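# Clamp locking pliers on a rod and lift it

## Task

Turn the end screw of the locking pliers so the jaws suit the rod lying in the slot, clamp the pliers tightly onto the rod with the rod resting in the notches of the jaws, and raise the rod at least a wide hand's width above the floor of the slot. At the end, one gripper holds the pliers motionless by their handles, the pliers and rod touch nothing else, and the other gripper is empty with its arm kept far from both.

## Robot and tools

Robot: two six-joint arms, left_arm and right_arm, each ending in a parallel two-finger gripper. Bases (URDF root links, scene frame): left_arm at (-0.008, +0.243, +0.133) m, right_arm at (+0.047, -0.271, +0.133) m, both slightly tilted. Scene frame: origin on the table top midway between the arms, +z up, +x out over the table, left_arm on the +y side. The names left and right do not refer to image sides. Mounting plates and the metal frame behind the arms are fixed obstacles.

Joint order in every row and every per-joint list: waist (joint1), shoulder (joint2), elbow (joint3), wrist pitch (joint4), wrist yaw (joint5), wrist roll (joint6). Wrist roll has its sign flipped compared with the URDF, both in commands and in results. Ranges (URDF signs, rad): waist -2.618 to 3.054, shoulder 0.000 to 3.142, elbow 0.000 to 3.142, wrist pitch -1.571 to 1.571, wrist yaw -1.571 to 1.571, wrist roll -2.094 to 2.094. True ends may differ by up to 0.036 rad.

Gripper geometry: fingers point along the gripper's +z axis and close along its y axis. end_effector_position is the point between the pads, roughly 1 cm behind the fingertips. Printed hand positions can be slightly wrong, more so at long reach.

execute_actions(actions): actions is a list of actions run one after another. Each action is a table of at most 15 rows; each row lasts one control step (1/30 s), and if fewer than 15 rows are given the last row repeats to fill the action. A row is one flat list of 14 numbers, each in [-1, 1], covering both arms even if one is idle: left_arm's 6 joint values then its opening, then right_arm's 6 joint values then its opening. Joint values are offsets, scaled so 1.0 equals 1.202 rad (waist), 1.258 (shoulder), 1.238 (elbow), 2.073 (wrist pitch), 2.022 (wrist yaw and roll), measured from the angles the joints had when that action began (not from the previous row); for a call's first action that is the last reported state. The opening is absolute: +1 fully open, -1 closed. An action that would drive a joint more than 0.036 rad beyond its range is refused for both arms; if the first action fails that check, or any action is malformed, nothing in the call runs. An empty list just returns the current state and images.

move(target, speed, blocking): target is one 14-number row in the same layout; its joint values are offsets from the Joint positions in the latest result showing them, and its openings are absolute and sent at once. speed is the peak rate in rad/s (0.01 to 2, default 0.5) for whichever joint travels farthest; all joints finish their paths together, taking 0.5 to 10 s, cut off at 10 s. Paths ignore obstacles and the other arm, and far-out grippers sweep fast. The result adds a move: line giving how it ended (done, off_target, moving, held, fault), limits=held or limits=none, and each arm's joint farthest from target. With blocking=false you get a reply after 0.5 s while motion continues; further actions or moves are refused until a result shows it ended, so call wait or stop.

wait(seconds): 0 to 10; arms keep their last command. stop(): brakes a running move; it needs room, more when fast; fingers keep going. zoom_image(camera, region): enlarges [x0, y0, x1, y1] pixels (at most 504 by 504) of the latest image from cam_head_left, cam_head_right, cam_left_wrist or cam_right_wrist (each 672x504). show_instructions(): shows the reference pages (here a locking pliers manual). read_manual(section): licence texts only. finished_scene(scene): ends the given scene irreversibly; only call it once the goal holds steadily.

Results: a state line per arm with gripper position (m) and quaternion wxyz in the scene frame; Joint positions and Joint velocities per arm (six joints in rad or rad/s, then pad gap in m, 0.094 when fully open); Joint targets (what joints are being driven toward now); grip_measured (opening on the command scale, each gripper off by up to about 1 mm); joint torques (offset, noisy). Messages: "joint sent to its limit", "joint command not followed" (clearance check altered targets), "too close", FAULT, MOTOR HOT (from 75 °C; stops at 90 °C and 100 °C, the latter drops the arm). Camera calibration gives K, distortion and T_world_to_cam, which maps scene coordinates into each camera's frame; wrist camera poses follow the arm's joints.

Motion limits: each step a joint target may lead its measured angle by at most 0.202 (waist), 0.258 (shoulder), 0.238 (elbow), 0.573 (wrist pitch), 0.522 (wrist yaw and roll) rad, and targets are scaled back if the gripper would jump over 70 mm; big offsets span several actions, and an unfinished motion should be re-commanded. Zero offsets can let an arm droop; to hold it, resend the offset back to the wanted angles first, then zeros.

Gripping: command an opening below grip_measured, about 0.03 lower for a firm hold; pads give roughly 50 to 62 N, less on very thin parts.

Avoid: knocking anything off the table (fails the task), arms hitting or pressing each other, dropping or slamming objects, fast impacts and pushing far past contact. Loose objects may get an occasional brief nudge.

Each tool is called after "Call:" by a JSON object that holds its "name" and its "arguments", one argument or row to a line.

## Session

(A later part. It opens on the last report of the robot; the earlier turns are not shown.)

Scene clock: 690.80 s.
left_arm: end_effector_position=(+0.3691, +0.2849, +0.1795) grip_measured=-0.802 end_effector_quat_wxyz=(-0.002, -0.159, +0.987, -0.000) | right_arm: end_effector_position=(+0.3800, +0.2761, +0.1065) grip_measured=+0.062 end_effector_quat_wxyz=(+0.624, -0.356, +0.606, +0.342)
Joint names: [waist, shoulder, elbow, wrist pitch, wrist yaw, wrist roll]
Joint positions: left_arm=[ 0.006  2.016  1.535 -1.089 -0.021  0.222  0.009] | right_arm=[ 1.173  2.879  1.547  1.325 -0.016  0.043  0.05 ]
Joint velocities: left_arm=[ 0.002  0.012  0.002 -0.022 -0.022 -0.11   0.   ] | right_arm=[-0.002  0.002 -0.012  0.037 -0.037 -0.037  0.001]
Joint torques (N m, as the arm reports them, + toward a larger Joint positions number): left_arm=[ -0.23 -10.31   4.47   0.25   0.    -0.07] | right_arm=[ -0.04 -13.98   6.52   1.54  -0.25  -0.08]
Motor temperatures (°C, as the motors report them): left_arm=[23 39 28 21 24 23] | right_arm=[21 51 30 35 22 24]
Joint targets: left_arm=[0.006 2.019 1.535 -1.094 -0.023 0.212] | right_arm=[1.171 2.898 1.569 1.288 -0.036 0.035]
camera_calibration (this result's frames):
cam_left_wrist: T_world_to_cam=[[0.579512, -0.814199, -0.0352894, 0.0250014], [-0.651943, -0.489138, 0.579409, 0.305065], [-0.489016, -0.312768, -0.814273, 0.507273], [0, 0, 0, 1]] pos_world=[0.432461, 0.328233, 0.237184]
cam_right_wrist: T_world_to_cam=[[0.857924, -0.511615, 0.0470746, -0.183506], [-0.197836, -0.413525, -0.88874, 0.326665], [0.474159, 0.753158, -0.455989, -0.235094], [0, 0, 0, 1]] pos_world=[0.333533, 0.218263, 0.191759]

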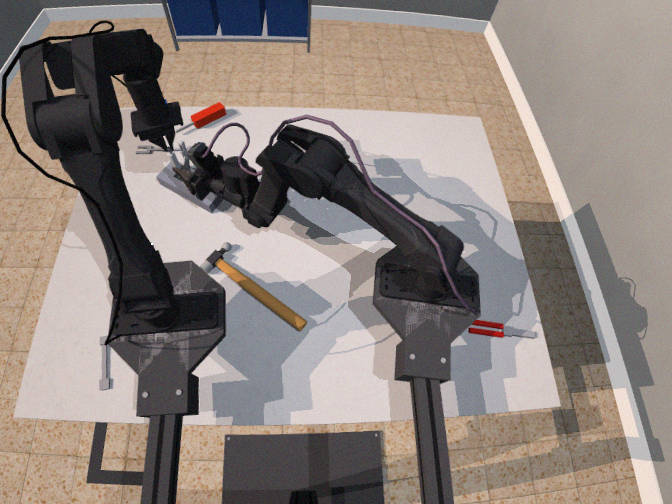

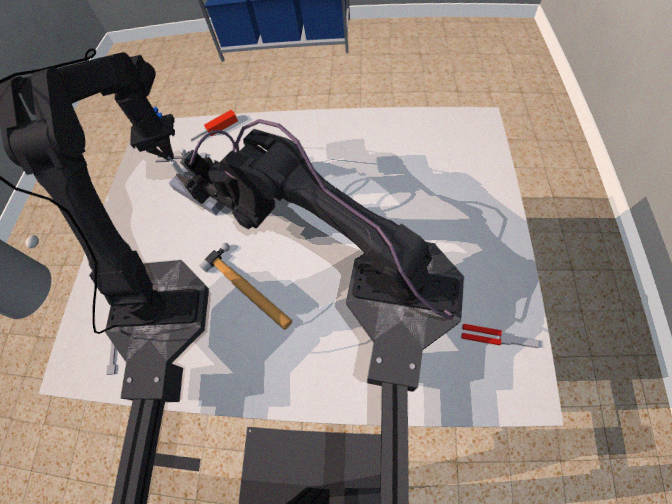

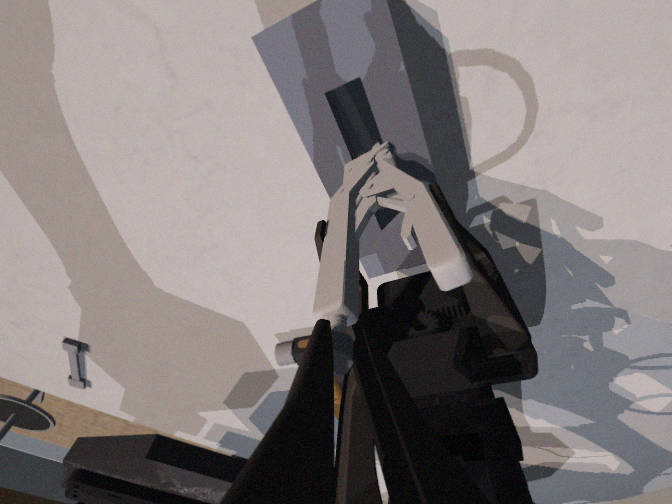

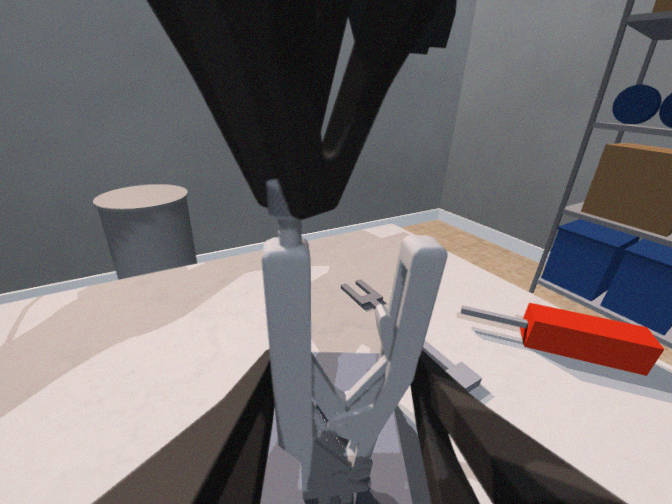

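Call:
{"name": "execute_actions", "arguments": {
  "actions": [
    [[0,-0.004,0.004,-0.002,0,0,-0.7,-0.002,0.015,0.0178,-0.018,-0.0105,-0.004,0.04],[0,-0.011,0.010,-0.003,0,0,-0.55,-0.002,0.015,0.0178,-0.018,-0.011,-0.004,0.03],[0,-0.018,0.017,-0.004,0,0,-0.45,-0.002,0.015,0.0178,-0.018,-0.0115,-0.004,0.02],[0,-0.0215,0.021,-0.006,0,0,-0.45,-0.002,0.015,0.0178,-0.018,-0.012,-0.004,0.01],[0,-0.023,0.025,-0.009,0,0,-0.45,-0.002,0.015,0.0178,-0.018,-0.0125,-0.004,0.0],[0,-0.025,0.031,-0.014,0,0,-0.45,-0.002,0.015,0.0178,-0.018,-0.013,-0.004,-0.01],[0,-0.0275,0.038,-0.0195,0,0,-0.45,-0.002,0.015,0.0178,-0.018,-0.0135,-0.004,-0.02],[0,-0.030,0.045,-0.025,0,0,-0.45,-0.002,0.015,0.0178,-0.018,-0.014,-0.004,-0.03],[0,-0.0325,0.052,-0.031,0,0,-0.45,-0.002,0.015,0.0178,-0.018,-0.014,-0.004,-0.04],[0,-0.035,0.059,-0.0365,0,0,-0.45,-0.002,0.015,0.0178,-0.018,-0.014,-0.004,-0.05],[0,-0.0375,0.066,-0.042,0,0,-0.45,-0.002,0.015,0.0178,-0.018,-0.014,-0.004,-0.06],[0,-0.040,0.073,-0.0475,0,0,-0.45,-0.002,0.015,0.0178,-0.018,-0.014,-0.004,-0.07],[0,-0.042,0.080,-0.053,0,0,-0.45,-0.002,0.015,0.0178,-0.018,-0.014,-0.004,-0.07],[0,-0.044,0.086,-0.058,0,0,-0.45,-0.002,0.015,0.0178,-0.018,-0.014,-0.004,-0.07]]
  ]
}}

Scene clock: 724.00 s.
left_arm: end_effector_position=(+0.3718, +0.2857, +0.2036) grip_measured=-0.452 end_effector_quat_wxyz=(+0.003, -0.159, +0.987, -0.001) | right_arm: end_effector_position=(+0.3784, +0.2771, +0.1064) grip_measured=-0.054 end_effector_quat_wxyz=(+0.622, -0.359, +0.604, +0.345)
Joint names: [waist, shoulder, elbow, wrist pitch, wrist yaw, wrist roll]
Joint positions: left_arm=[ 0.006  1.998  1.607 -1.168 -0.021  0.222  0.026] | right_arm=[ 1.173  2.879  1.547  1.325 -0.027  0.043  0.044]
Joint velocities: left_arm=[-0.007 -0.144  0.203 -0.125 -0.051 -0.022 -0.001] | right_arm=[-0.002 -0.007 -0.017  0.037  0.007  0.037 -0.   ]
Joint torques (N m, as the arm reports them, + toward a larger Joint positions number): left_arm=[ -0.21 -13.28   6.19   0.18   0.02   0.02] | right_arm=[ -0.05 -13.91   6.55   1.54  -0.21  -0.1 ]
Motor temperatures (°C, as the motors report them): left_arm=[23 39 28 21 24 23] | right_arm=[21 51 30 35 22 24]
Joint targets: left_arm=[0.006 1.960 1.642 -1.209 -0.021 0.222] | right_arm=[1.171 2.898 1.569 1.288 -0.044 0.034]
camera_calibration (this result's frames):
cam_left_wrist: T_world_to_cam=[[0.580014, -0.814054, -0.0300162, 0.0235762], [-0.657542, -0.489614, 0.57264, 0.296852], [-0.480856, -0.312402, -0.819257, 0.526265], [0, 0, 0, 1]] pos_world=[0.434576, 0.328941, 0.261865]
cam_right_wrist: T_world_to_cam=[[0.863151, -0.502736, 0.0471865, -0.186118], [-0.193591, -0.415783, -0.888621, 0.325681], [0.466361, 0.757879, -0.456209, -0.233412], [0, 0, 0, 1]] pos_world=[0.332552, 0.218743, 0.191704]

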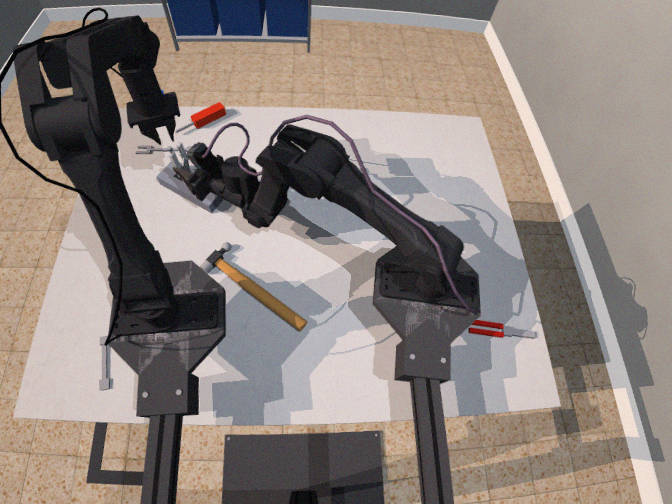

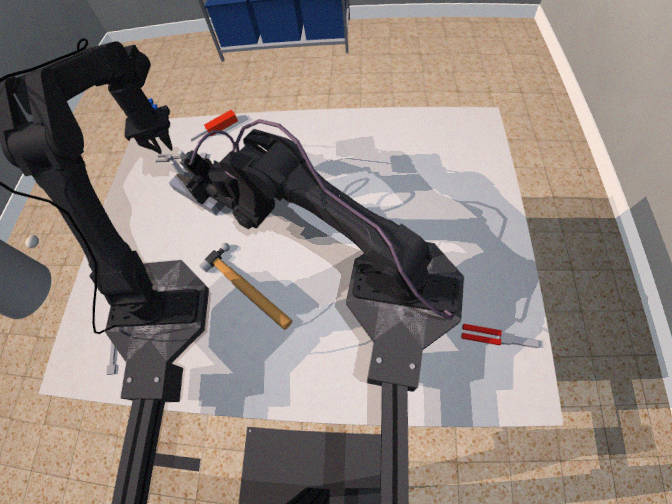

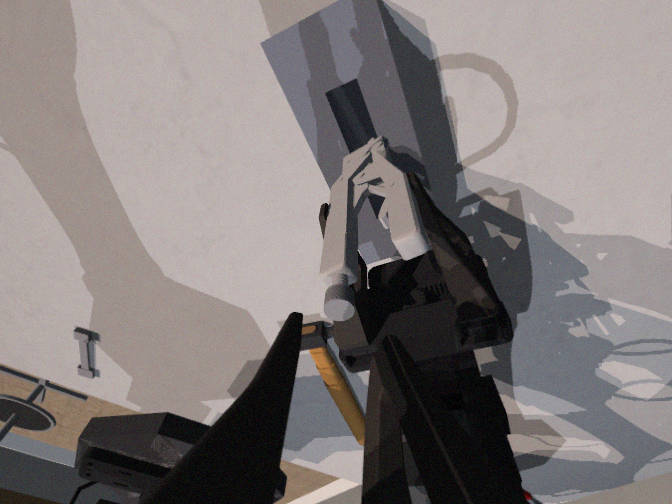

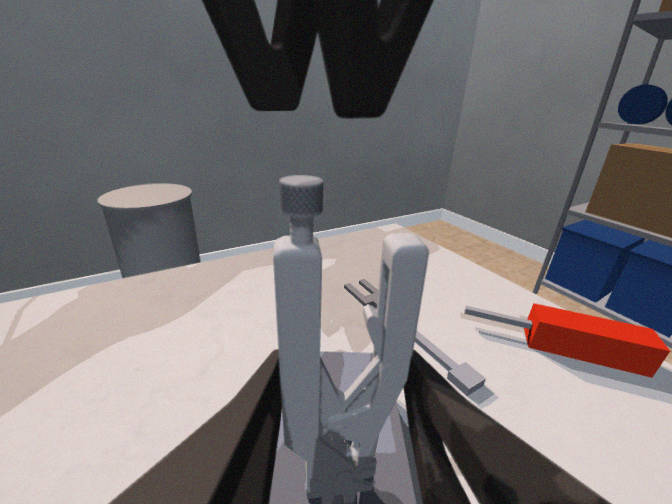

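Call:
{"name": "execute_actions", "arguments": {
  "actions": [
    [[0.008,-0.030,0.028,-0.020,0,0.005,-0.45,-0.002,0.006,0.008,-0.018,-0.004,-0.006,0.0],[0.012,-0.030,0.028,-0.020,0,0.01,-0.45,-0.002,-0.004,-0.003,-0.018,0,-0.008,0.07],[0.02,-0.030,0.028,-0.020,0,0.016,-0.45,-0.002,-0.012,-0.012,-0.018,0,-0.009,0.12],[0.03,-0.030,0.028,-0.020,0.002,0.024,-0.45,-0.002,-0.017,-0.0155,-0.019,0,-0.009,0.12],[0.043,-0.030,0.028,-0.020,0.005,0.033,-0.45,-0.002,-0.024,-0.020,-0.0205,0,-0.009,0.12],[0.058,-0.030,0.028,-0.020,0.008,0.043,-0.45,-0.002,-0.032,-0.025,-0.0225,0,-0.009,0.12],[0.075,-0.030,0.028,-0.020,0.012,0.054,-0.45,-0.002,-0.040,-0.030,-0.0245,0,-0.009,0.12],[0.094,-0.030,0.028,-0.020,0.016,0.066,-0.45,-0.002,-0.048,-0.035,-0.0265,0,-0.009,0.12],[0.115,-0.030,0.028,-0.020,0.020,0.078,-0.45,-0.002,-0.056,-0.040,-0.0285,0,-0.009,0.12],[0.137,-0.030,0.028,-0.020,0.025,0.091,-0.45,-0.002,-0.064,-0.045,-0.030,0,-0.009,0.12],[0.160,-0.030,0.028,-0.020,0.030,0.104,-0.45,-0.002,-0.071,-0.0495,-0.0315,0,-0.009,0.12],[0.182,-0.030,0.028,-0.020,0.035,0.117,-0.45,-0.002,-0.076,-0.0525,-0.033,0,-0.009,0.12],[0.202,-0.030,0.028,-0.020,0.040,0.129,-0.45,-0.002,-0.0798,-0.0548,-0.0336,0,-0.009,0.12],[0.220,-0.030,0.028,-0.020,0.045,0.140,-0.45,-0.002,-0.0798,-0.0548,-0.0336,0,-0.009,0.12],[0.235,-0.030,0.028,-0.020,0.050,0.150,-0.45,-0.002,-0.0798,-0.0548,-0.0336,0,-0.009,0.12]]
  ]
}}

Scene clock: 743.77 s.
left_arm: end_effector_position=(+0.3504, +0.3634, +0.2098) grip_measured=-0.452 end_effector_quat_wxyz=(-0.005, -0.374, +0.927, -0.030) | right_arm: end_effector_position=(+0.3796, +0.2783, +0.1360) grip_measured=+0.117 end_effector_quat_wxyz=(+0.624, -0.356, +0.602, +0.349)
Joint names: [waist, shoulder, elbow, wrist pitch, wrist yaw, wrist roll]
Joint positions: left_arm=[ 0.247  1.984  1.619 -1.202  0.041  0.428  0.026] | right_arm=[ 1.173  2.792  1.501  1.293 -0.027  0.036  0.052]
Joint velocities: left_arm=[ 0.764  0.012  0.002 -0.007  0.256  0.652  0.   ] | right_arm=[-0.012 -0.193  0.002 -0.037 -0.037  0.051 -0.   ]
Joint torques (N m, as the arm reports them, + toward a larger Joint positions number): left_arm=[ -0.64 -12.66   6.19   0.23   0.17   0.06] | right_arm=[ -0.02 -15.79   3.17   1.52   0.    -0.14]
Motor temperatures (°C, as the motors report them): left_arm=[23 40 29 21 24 23] | right_arm=[21 51 30 35 22 24]
Joint targets: left_arm=[0.289 1.960 1.642 -1.210 0.081 0.526] | right_arm=[1.171 2.779 1.479 1.255 -0.026 0.025]
camera_calibration (this result's frames):
cam_left_wrist: T_world_to_cam=[[0.874926, -0.484214, 0.00642172, -0.131365], [-0.385727, -0.688829, 0.613782, 0.285691], [-0.292779, -0.539491, -0.789449, 0.555712], [0, 0, 0, 1]] pos_world=[0.387834, 0.432985, 0.264198]
cam_right_wrist: T_world_to_cam=[[0.863338, -0.502958, 0.0409835, -0.187041], [-0.193607, -0.405139, -0.893521, 0.350457], [0.466008, 0.763476, -0.447148, -0.224083], [0, 0, 0, 1]] pos_world=[0.333755, 0.218992, 0.220608]

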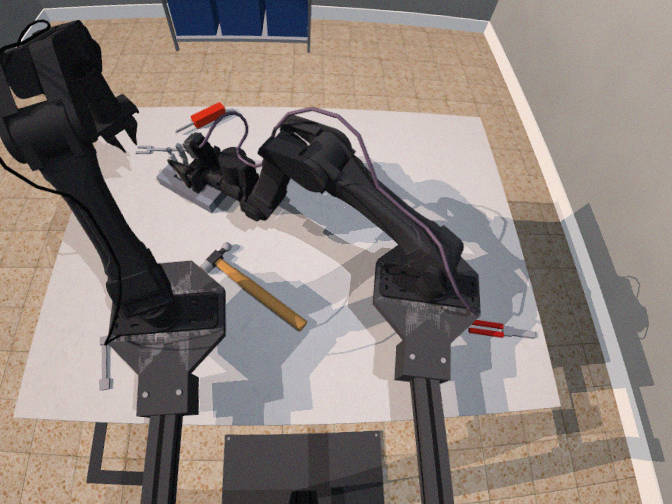

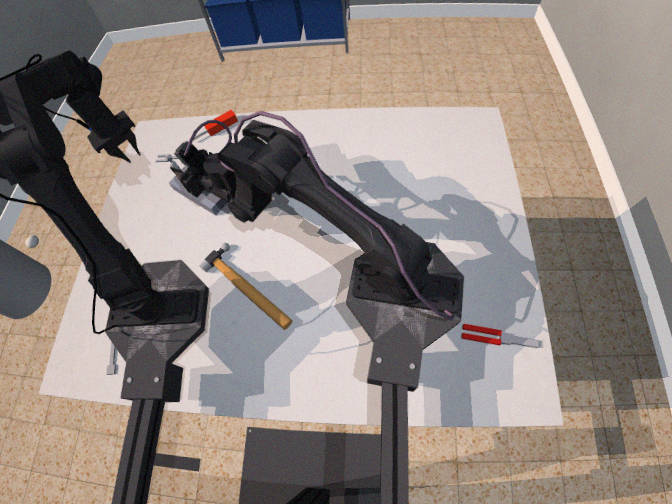

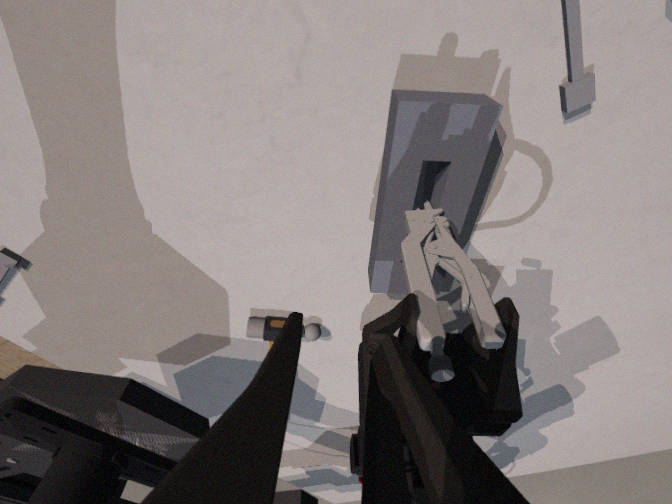

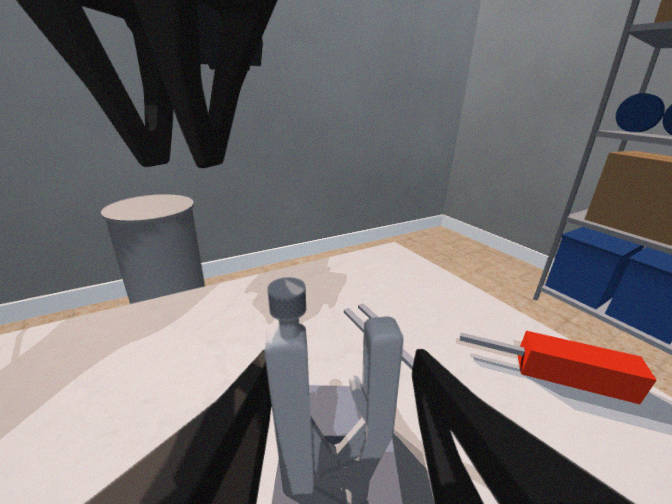

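Call:
{"name": "execute_actions", "arguments": {
  "actions": []
}}

Scene clock: 748.20 s.
left_arm: end_effector_position=(+0.3461, +0.3758, +0.2099) grip_measured=-0.452 end_effector_quat_wxyz=(-0.007, -0.439, +0.897, -0.047) | right_arm: end_effector_position=(+0.3803, +0.2792, +0.1409) grip_measured=+0.117 end_effector_quat_wxyz=(+0.625, -0.355, +0.601, +0.350)
Joint names: [waist, shoulder, elbow, wrist pitch, wrist yaw, wrist roll]
Joint positions: left_arm=[ 0.299  1.984  1.619 -1.202  0.076  0.521  0.026] | right_arm=[ 1.173  2.782  1.501  1.289 -0.027  0.035  0.052]
Joint velocities: left_arm=[-0.012 -0.002  0.002 -0.007 -0.022  0.007  0.   ] | right_arm=[-0.007 -0.017  0.002 -0.051  0.007 -0.007  0.   ]
Joint torques (N m, as the arm reports them, + toward a larger Joint positions number): left_arm=[ -1.02 -12.68   6.19   0.21   0.12   0.06] | right_arm=[ -0.02 -15.84   3.2    1.56  -0.01  -0.11]
Motor temperatures (°C, as the motors report them): left_arm=[23 40 29 21 24 23] | right_arm=[21 52 29 35 22 24]
Joint targets: left_arm=[0.289 1.960 1.642 -1.210 0.081 0.525] | right_arm=[1.171 2.778 1.479 1.255 -0.026 0.024]
camera_calibration (this result's frames):
cam_left_wrist: T_world_to_cam=[[0.935446, -0.352601, 0.0247866, -0.195889], [-0.286692, -0.715833, 0.636703, 0.263657], [-0.206759, -0.602707, -0.770711, 0.551334], [0, 0, 0, 1]] pos_world=[0.372825, 0.451957, 0.261903]
cam_right_wrist: T_world_to_cam=[[0.863226, -0.503202, 0.0403598, -0.187136], [-0.191705, -0.400721, -0.895919, 0.353723], [0.467002, 0.765643, -0.442379, -0.224532], [0, 0, 0, 1]] pos_world=[0.334208, 0.219488, 0.225132]

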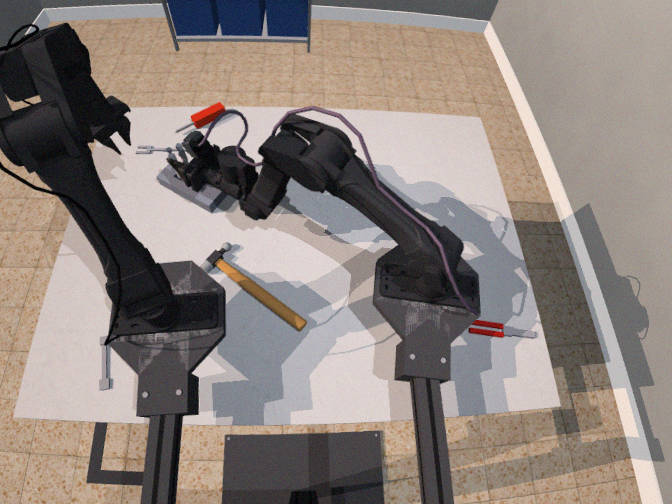

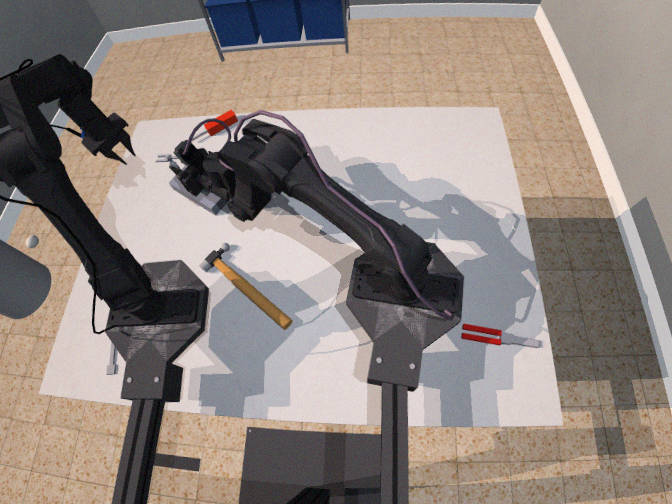

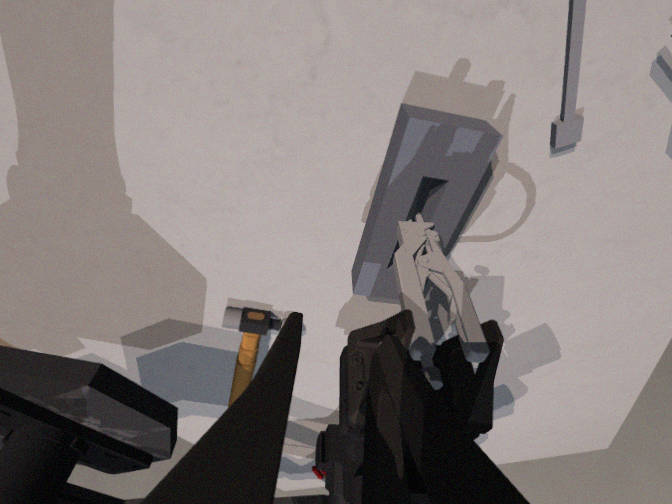

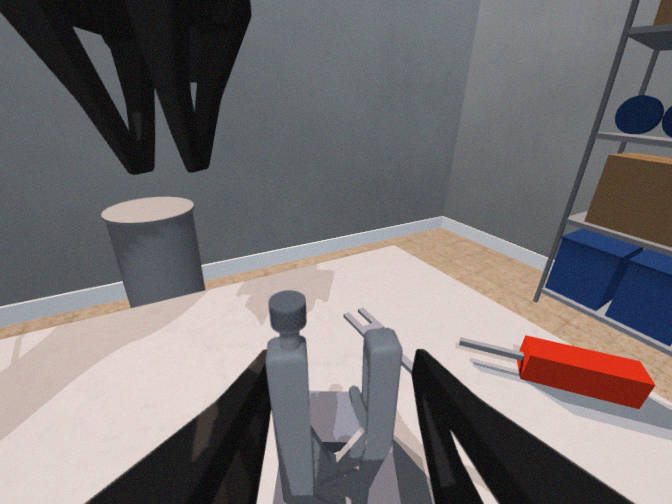

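Call:
{"name": "execute_actions", "arguments": {
  "actions": [
    [[0.008,-0.019,0.0186,-0.004,0.004,0,-0.45,-0.002,-0.003,-0.0185,-0.018,-0.005,-0.004,0.12],[0.012,-0.019,0.0186,-0.004,0.007,0,-0.45,-0.002,-0.003,-0.0195,-0.020,-0.007,-0.004,0.12],[0.018,-0.019,0.0186,-0.004,0.011,0,-0.45,-0.002,-0.003,-0.0205,-0.022,-0.009,-0.004,0.12],[0.026,-0.019,0.0186,-0.004,0.015,0,-0.45,-0.002,-0.003,-0.0215,-0.024,-0.011,-0.004,0.12],[0.035,-0.019,0.0186,-0.004,0.019,0,-0.45,-0.002,-0.003,-0.022,-0.0256,-0.0125,-0.004,0.12],[0.045,-0.019,0.0186,-0.004,0.024,0,-0.45,-0.002,-0.003,-0.022,-0.0256,-0.0135,-0.004,0.11],[0.055,-0.019,0.0186,-0.004,0.029,0,-0.45,-0.002,-0.003,-0.022,-0.0256,-0.0135,-0.004,0.09],[0.065,-0.019,0.0186,-0.004,0.034,0,-0.45,-0.002,-0.003,-0.022,-0.0256,-0.0135,-0.004,0.07],[0.075,-0.019,0.0186,-0.004,0.038,0,-0.45,-0.002,-0.003,-0.022,-0.0256,-0.0135,-0.004,0.045],[0.084,-0.019,0.0186,-0.004,0.042,0,-0.45,-0.002,-0.003,-0.022,-0.0256,-0.0135,-0.004,0.02],[0.091,-0.019,0.0186,-0.004,0.045,0,-0.45,-0.002,-0.003,-0.022,-0.0256,-0.0135,-0.004,0.0],[0.096,-0.019,0.0186,-0.004,0.048,0,-0.45,-0.002,-0.003,-0.022,-0.0256,-0.0135,-0.004,-0.02],[0.099,-0.019,0.0186,-0.004,0.05,0,-0.45,-0.002,-0.003,-0.022,-0.0256,-0.0135,-0.004,-0.045],[0.10,-0.019,0.0186,-0.004,0.05,0,-0.45,-0.002,-0.003,-0.022,-0.0256,-0.0135,-0.004,-0.07],[0.10,-0.019,0.0186,-0.004,0.05,0,-0.45,-0.002,-0.003,-0.022,-0.0256,-0.0135,-0.004,-0.10]]
  ]
}}

Scene clock: 774.23 s.
left_arm: end_effector_position=(+0.3346, +0.4051, +0.2108) grip_measured=-0.452 end_effector_quat_wxyz=(-0.006, -0.491, +0.867, -0.084) | right_arm: end_effector_position=(+0.3775, +0.2809, +0.1366) grip_measured=-0.074 end_effector_quat_wxyz=(+0.617, -0.363, +0.603, +0.353)
Joint names: [waist, shoulder, elbow, wrist pitch, wrist yaw, wrist roll]
Joint positions: left_arm=[ 0.417  1.984  1.619 -1.202  0.15   0.521  0.026] | right_arm=[ 1.173  2.782  1.501  1.272 -0.044  0.035  0.044]
Joint velocities: left_arm=[ 0.12  -0.002  0.002 -0.007  0.007 -0.066 -0.   ] | right_arm=[ 0.007  0.022 -0.017 -0.037  0.051  0.051 -0.017]
Joint torques (N m, as the arm reports them, + toward a larger Joint positions number): left_arm=[ -0.67 -12.67   6.21   0.2    0.29   0.02] | right_arm=[  0.02 -15.85   2.79   1.55  -0.12  -0.09]
Motor temperatures (°C, as the motors report them): left_arm=[23 41 29 21 24 23] | right_arm=[21 54 28 35 22 24]
Joint targets: left_arm=[0.419 1.960 1.642 -1.210 0.177 0.521] | right_arm=[1.171 2.778 1.474 1.236 -0.054 0.027]
camera_calibration (this result's frames):
cam_left_wrist: T_world_to_cam=[[0.969032, -0.23599, 0.0726969, -0.243329], [-0.221763, -0.702194, 0.676569, 0.245106], [-0.108616, -0.671738, -0.732782, 0.554407], [0, 0, 0, 1]] pos_world=[0.350366, 0.487105, 0.258118]
cam_right_wrist: T_world_to_cam=[[0.872382, -0.48718, 0.04007, -0.1917], [-0.192317, -0.417424, -0.888128, 0.353845], [0.449405, 0.76708, -0.457846, -0.218075], [0, 0, 0, 1]] pos_world=[0.33329, 0.221593, 0.222096]

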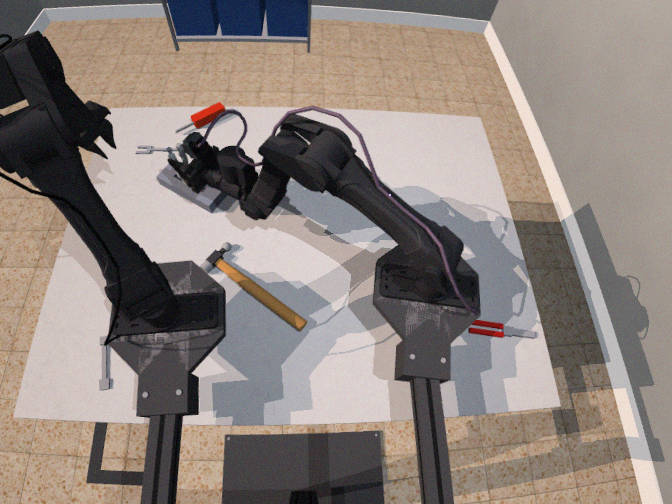

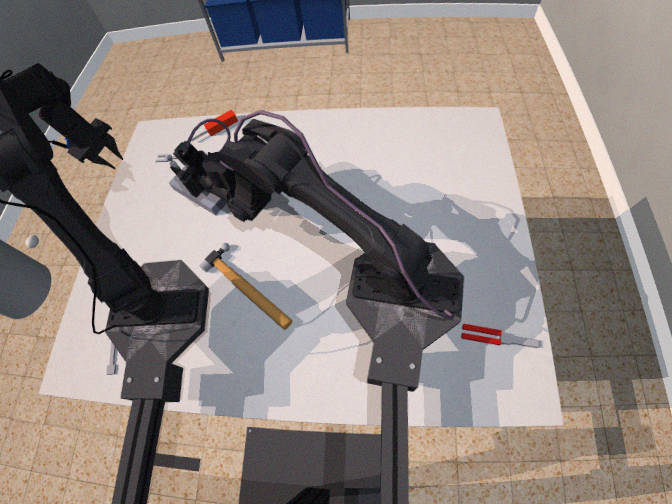

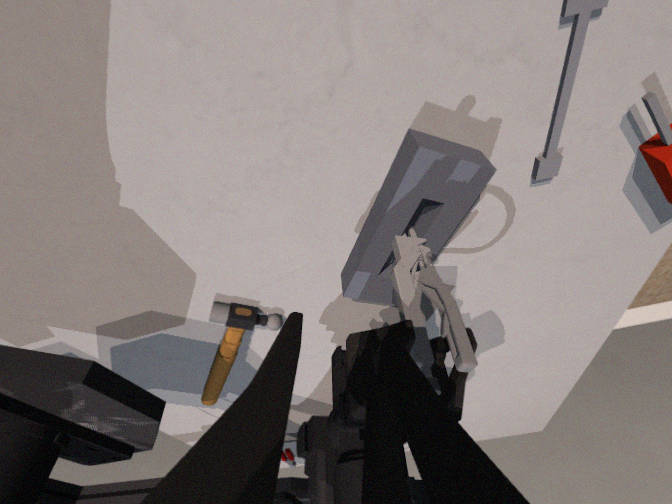

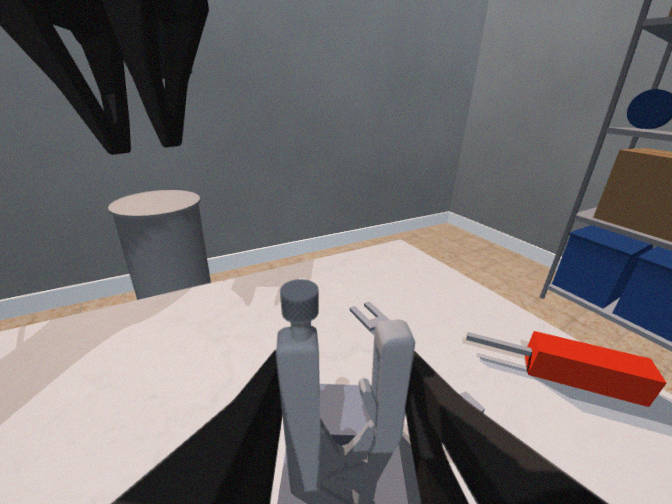

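Call:
{"name": "execute_actions", "arguments": {
  "actions": []
}}

Scene clock: 776.00 s.
left_arm: end_effector_position=(+0.3357, +0.4032, +0.2114) grip_measured=-0.452 end_effector_quat_wxyz=(-0.006, -0.491, +0.866, -0.094) | right_arm: end_effector_position=(+0.3775, +0.2809, +0.1366) grip_measured=-0.077 end_effector_quat_wxyz=(+0.617, -0.363, +0.603, +0.353)
Joint names: [waist, shoulder, elbow, wrist pitch, wrist yaw, wrist roll]
Joint positions: left_arm=[ 0.42   1.984  1.619 -1.202  0.17   0.521  0.026] | right_arm=[ 1.173  2.782  1.501  1.272 -0.044  0.035  0.043]
Joint velocities: left_arm=[-0.002 -0.002 -0.002  0.022 -0.095  0.051  0.001] | right_arm=[ 0.007  0.002  0.007  0.007 -0.051 -0.051  0.001]
Joint torques (N m, as the arm reports them, + toward a larger Joint positions number): left_arm=[ -0.27 -12.67   6.2    0.2    0.2    0.02] | right_arm=[ -0.07 -15.81   2.78   1.56  -0.11  -0.07]
Motor temperatures (°C, as the motors report them): left_arm=[23 41 29 21 24 23] | right_arm=[21 54 28 35 22 24]
Joint targets: left_arm=[0.419 1.960 1.642 -1.210 0.177 0.521] | right_arm=[1.171 2.778 1.474 1.236 -0.054 0.027]
camera_calibration (this result's frames):
cam_left_wrist: T_world_to_cam=[[0.969046, -0.231497, 0.0857856, -0.249555], [-0.225912, -0.69135, 0.686294, 0.238575], [-0.0995671, -0.68443, -0.722248, 0.553524], [0, 0, 0, 1]] pos_world=[0.35084, 0.486016, 0.257457]
cam_right_wrist: T_world_to_cam=[[0.872382, -0.48718, 0.04007, -0.1917], [-0.192317, -0.417424, -0.888128, 0.353845], [0.449405, 0.76708, -0.457846, -0.218075], [0, 0, 0, 1]] pos_world=[0.33329, 0.221593, 0.222096]

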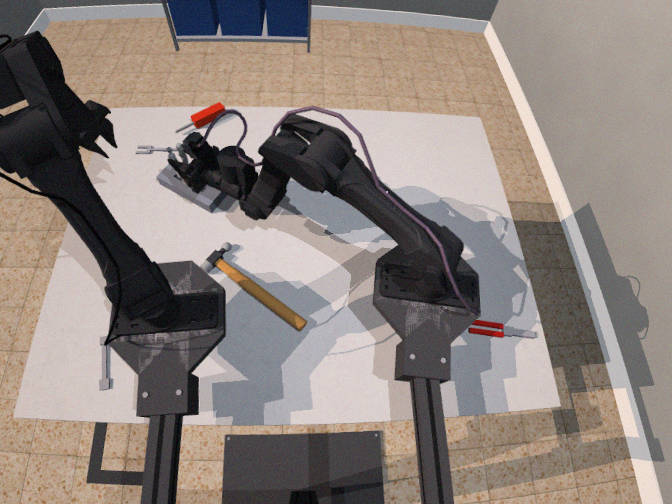

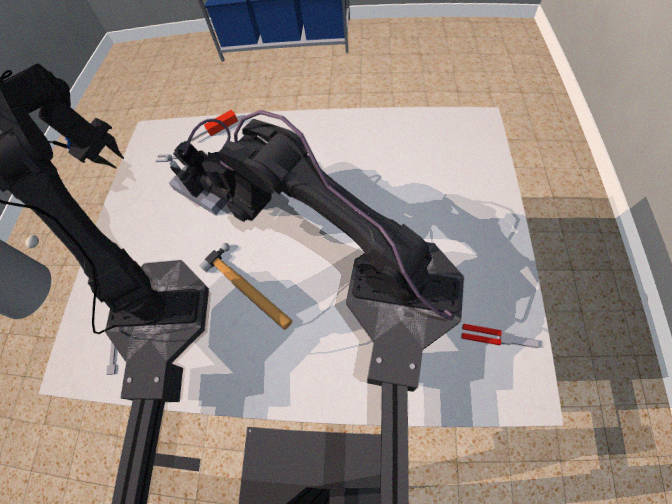

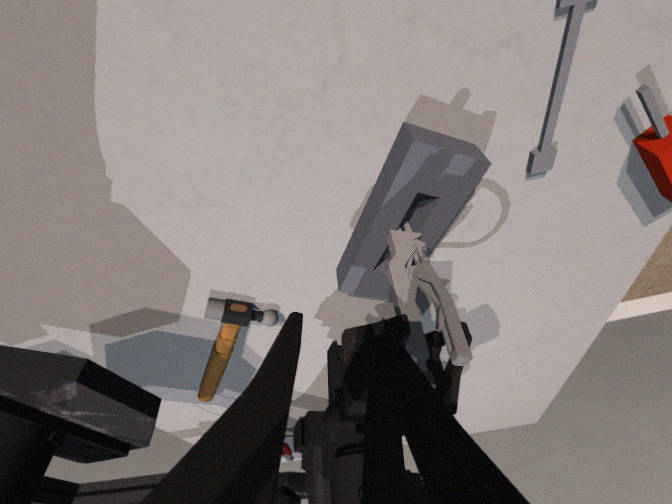

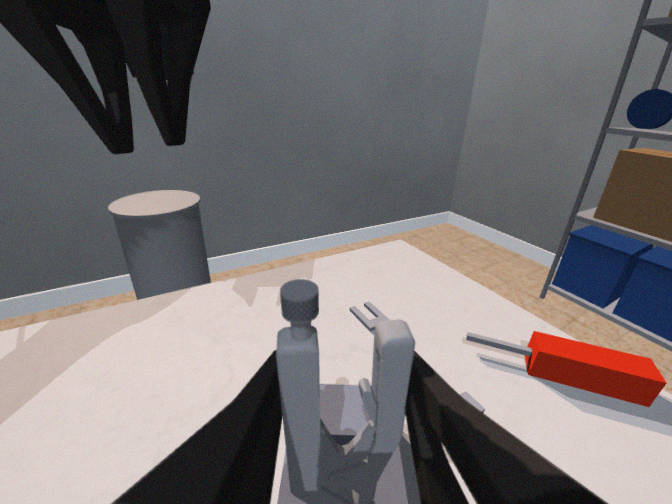

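Call:
{"name": "execute_actions", "arguments": {
  "actions": [
    [[0,-0.019,0.0186,-0.004,0.003,-0.007,-0.45,-0.001,-0.0095,-0.016,-0.010,0,0,-0.11],[0,-0.019,0.0186,-0.004,0.003,-0.014,-0.45,-0.001,-0.0175,-0.013,0,0,0,-0.11],[0,-0.019,0.0186,-0.004,0.003,-0.021,-0.45,-0.001,-0.0223,-0.0113,0.0096,0,0,-0.11],[0,-0.019,0.0186,-0.004,0.003,-0.028,-0.45,-0.001,-0.0249,-0.0126,0.0088,0,0,-0.11],[0,-0.019,0.0186,-0.004,0.003,-0.035,-0.45,-0.001,-0.0294,-0.0147,0.0074,0,0,-0.11],[0,-0.019,0.0186,-0.004,0.003,-0.042,-0.45,-0.001,-0.0356,-0.0178,0.0054,0,0,-0.11],[0,-0.019,0.0186,-0.004,0.003,-0.049,-0.45,-0.001,-0.0428,-0.0212,0.0031,0,0,-0.11],[0,-0.019,0.0186,-0.004,0.003,-0.056,-0.45,-0.001,-0.0508,-0.0251,0.0005,0,0,-0.11],[0,-0.019,0.0186,-0.004,0.003,-0.063,-0.45,-0.001,-0.0598,-0.0294,-0.0023,0,0,-0.11],[0,-0.019,0.0186,-0.004,0.003,-0.070,-0.45,-0.001,-0.0687,-0.0337,-0.0052,0,0,-0.11],[0,-0.019,0.0186,-0.004,0.003,-0.077,-0.45,-0.001,-0.0776,-0.0380,-0.0080,0,0,-0.11],[0,-0.019,0.0186,-0.004,0.003,-0.084,-0.45,-0.001,-0.0865,-0.0422,-0.0109,0,0,-0.11],[0,-0.019,0.0186,-0.004,0.003,-0.091,-0.45,-0.001,-0.0955,-0.0465,-0.0137,0,0,-0.11],[0,-0.019,0.0186,-0.004,0.003,-0.097,-0.45,-0.001,-0.1035,-0.0504,-0.0163,0,0,-0.11],[0,-0.019,0.0186,-0.004,0.003,-0.10,-0.45,-0.001,-0.1115,-0.0543,-0.0189,0,0,-0.11]],
    [[0,-0.019,0.0186,-0.004,0.003,-0.03,-0.45,-0.001,-0.0466,-0.0222,-0.0049,0,0,-0.11],[0,-0.019,0.0186,-0.004,0.003,-0.03,-0.45,-0.001,-0.0551,-0.0249,-0.0084,0,0,-0.11],[0,-0.019,0.0186,-0.004,0.003,-0.03,-0.45,-0.001,-0.0636,-0.0277,-0.0119,0,0,-0.11],[0,-0.019,0.0186,-0.004,0.003,-0.03,-0.45,-0.001,-0.0721,-0.0305,-0.0154,0,0,-0.11],[0,-0.019,0.0186,-0.004,0.003,-0.03,-0.45,-0.001,-0.0805,-0.0333,-0.0189,0,0,-0.11],[0,-0.019,0.0186,-0.004,0.003,-0.03,-0.45,-0.001,-0.0882,-0.0358,-0.0220,0,0,-0.11],[0,-0.019,0.0186,-0.004,0.003,-0.03,-0.45,-0.001,-0.0958,-0.0383,-0.0251,0,0,-0.11],[0,-0.019,0.0186,-0.004,0.003,-0.03,-0.45,-0.001,-0.1026,-0.0405,-0.0279,0,0,-0.11],[0,-0.019,0.0186,-0.004,0.003,-0.03,-0.45,-0.001,-0.1085,-0.0424,-0.0304,0,0,-0.11],[0,-0.019,0.0186,-0.004,0.003,-0.03,-0.45,-0.001,-0.1136,-0.0441,-0.0324,0,0,-0.11],[0,-0.019,0.0186,-0.004,0.003,-0.03,-0.45,-0.001,-0.1178,-0.0455,-0.0342,0,0,-0.11],[0,-0.019,0.0186,-0.004,0.003,-0.03,-0.45,-0.001,-0.1203,-0.0463,-0.0352,0,0,-0.11],[0,-0.019,0.0186,-0.004,0.003,-0.03,-0.45,-0.001,-0.1220,-0.0469,-0.0359,0,0,-0.11],[0,-0.019,0.0186,-0.004,0.003,-0.03,-0.45,-0.001,-0.1229,-0.0472,-0.0363,0,0,-0.11]]
  ]
}}

Scene clock: 809.67 s.
left_arm: end_effector_position=(+0.3357, +0.4032, +0.2114) grip_measured=-0.452 end_effector_quat_wxyz=(+0.004, -0.403, +0.911, -0.094) | right_arm: end_effector_position=(+0.3769, +0.2783, +0.1988) grip_measured=-0.077 end_effector_quat_wxyz=(+0.613, -0.365, +0.606, +0.351)
Joint names: [waist, shoulder, elbow, wrist pitch, wrist yaw, wrist roll]
Joint positions: left_arm=[ 0.42   1.984  1.619 -1.202  0.17   0.321  0.026] | right_arm=[ 1.173  2.571  1.403  1.147 -0.044  0.035  0.043]
Joint velocities: left_arm=[ 0.002  0.017 -0.012  0.037 -0.007  0.081 -0.001] | right_arm=[ 0.002 -0.046 -0.017 -0.081 -0.037 -0.022 -0.001]
Joint torques (N m, as the arm reports them, + toward a larger Joint positions number): left_arm=[ -0.18 -12.66   6.21   0.2    0.19  -0.02] | right_arm=[  0.05 -17.27   4.77   2.05  -0.01   0.  ]
Motor temperatures (°C, as the motors report them): left_arm=[23 41 29 21 24 23] | right_arm=[21 55 28 35 22 24]
Joint targets: left_arm=[0.420 1.960 1.642 -1.210 0.176 0.314] | right_arm=[1.172 2.542 1.392 1.153 -0.044 0.035]
camera_calibration (this result's frames):
cam_left_wrist: T_world_to_cam=[[0.901825, -0.417412, 0.111707, -0.15745], [-0.379891, -0.642722, 0.665275, 0.275046], [-0.205897, -0.642399, -0.738194, 0.575601], [0, 0, 0, 1]] pos_world=[0.364995, 0.480822, 0.259512]
cam_right_wrist: T_world_to_cam=[[0.872714, -0.486629, 0.0395264, -0.195054], [-0.197931, -0.426648, -0.882494, 0.411424], [0.446311, 0.762341, -0.46866, -0.182717], [0, 0, 0, 1]] pos_world=[0.333209, 0.219907, 0.285156]

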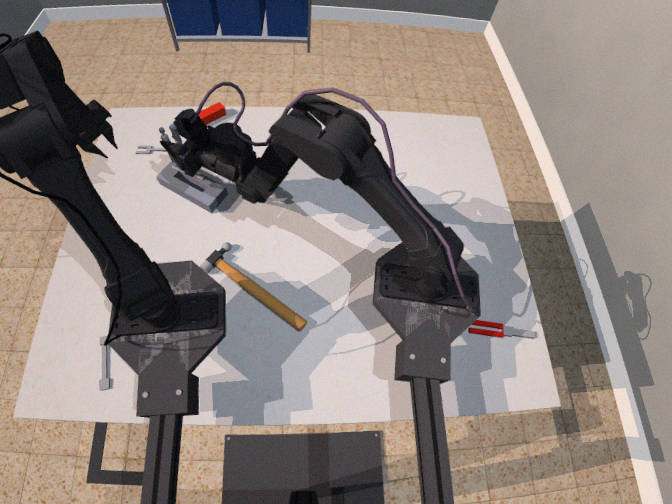

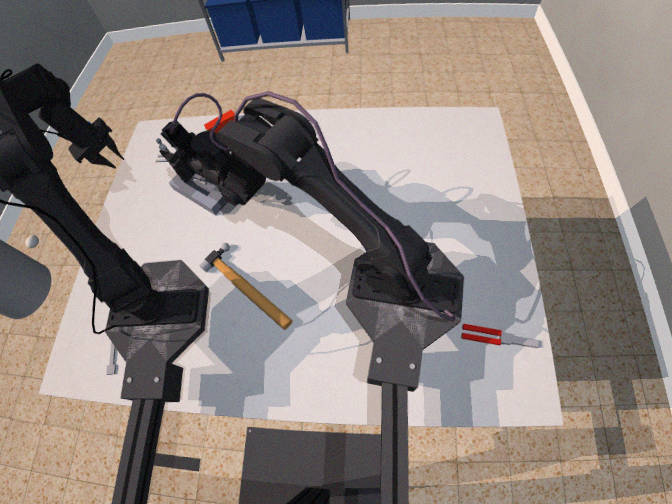

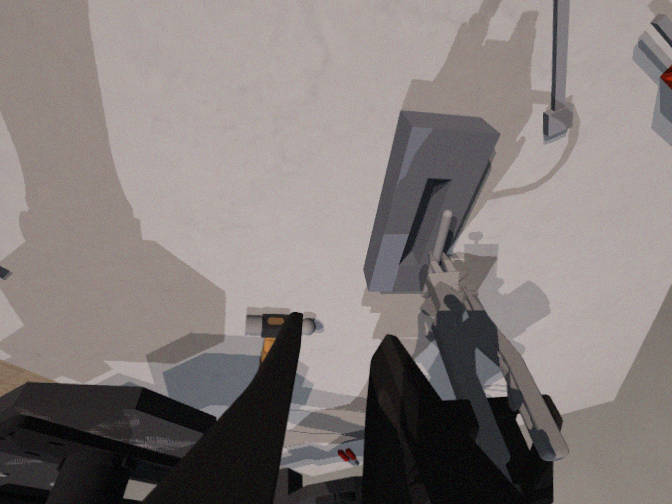

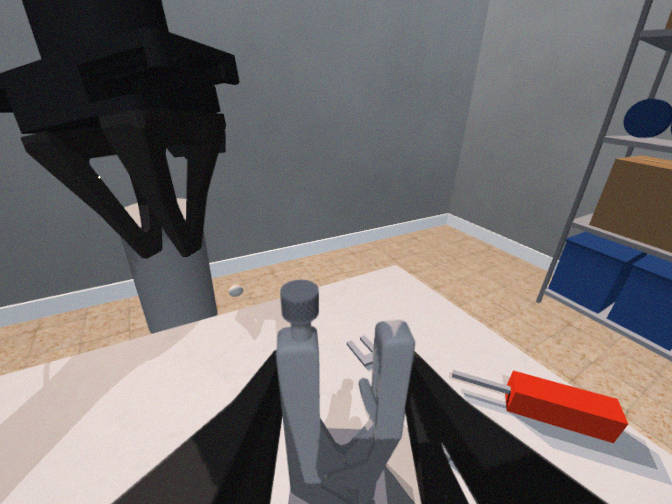

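Call:
{"name": "zoom_image", "arguments": {
  "camera": "cam_left_wrist",
  "region": [390, 190, 510, 330]
}}

Call:
{"name": "zoom_image", "arguments": {
  "camera": "cam_head_left",
  "region": [140, 110, 260, 220]
}}

Region (390, 190, 510, 330) of cam_left_wrist's 672x504 image, scaled by 3.600, with more detail than that image has; it fills the left 432 columns of this view, and the rest is white.

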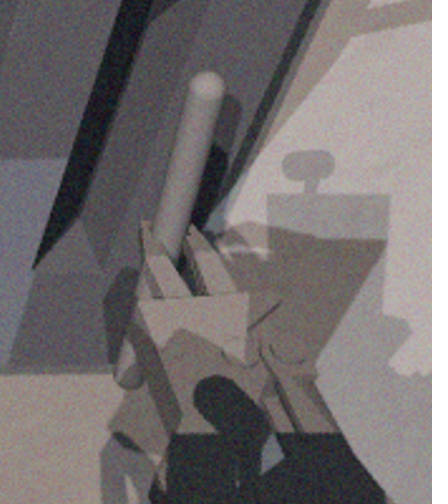

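Region (140, 110, 260, 220) of cam_head_left's 672x504 image, scaled by 4.200, with more detail than that image has; it fills the top 462 rows of this view, and the rest is white.

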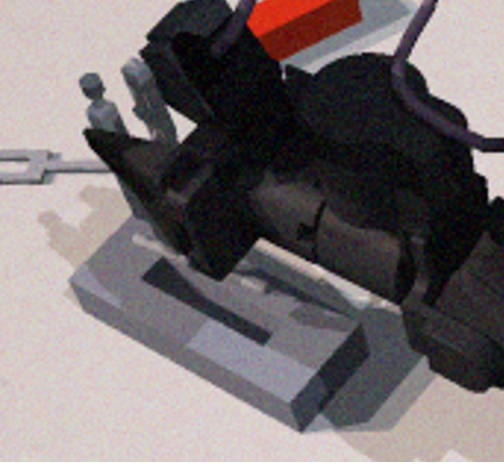

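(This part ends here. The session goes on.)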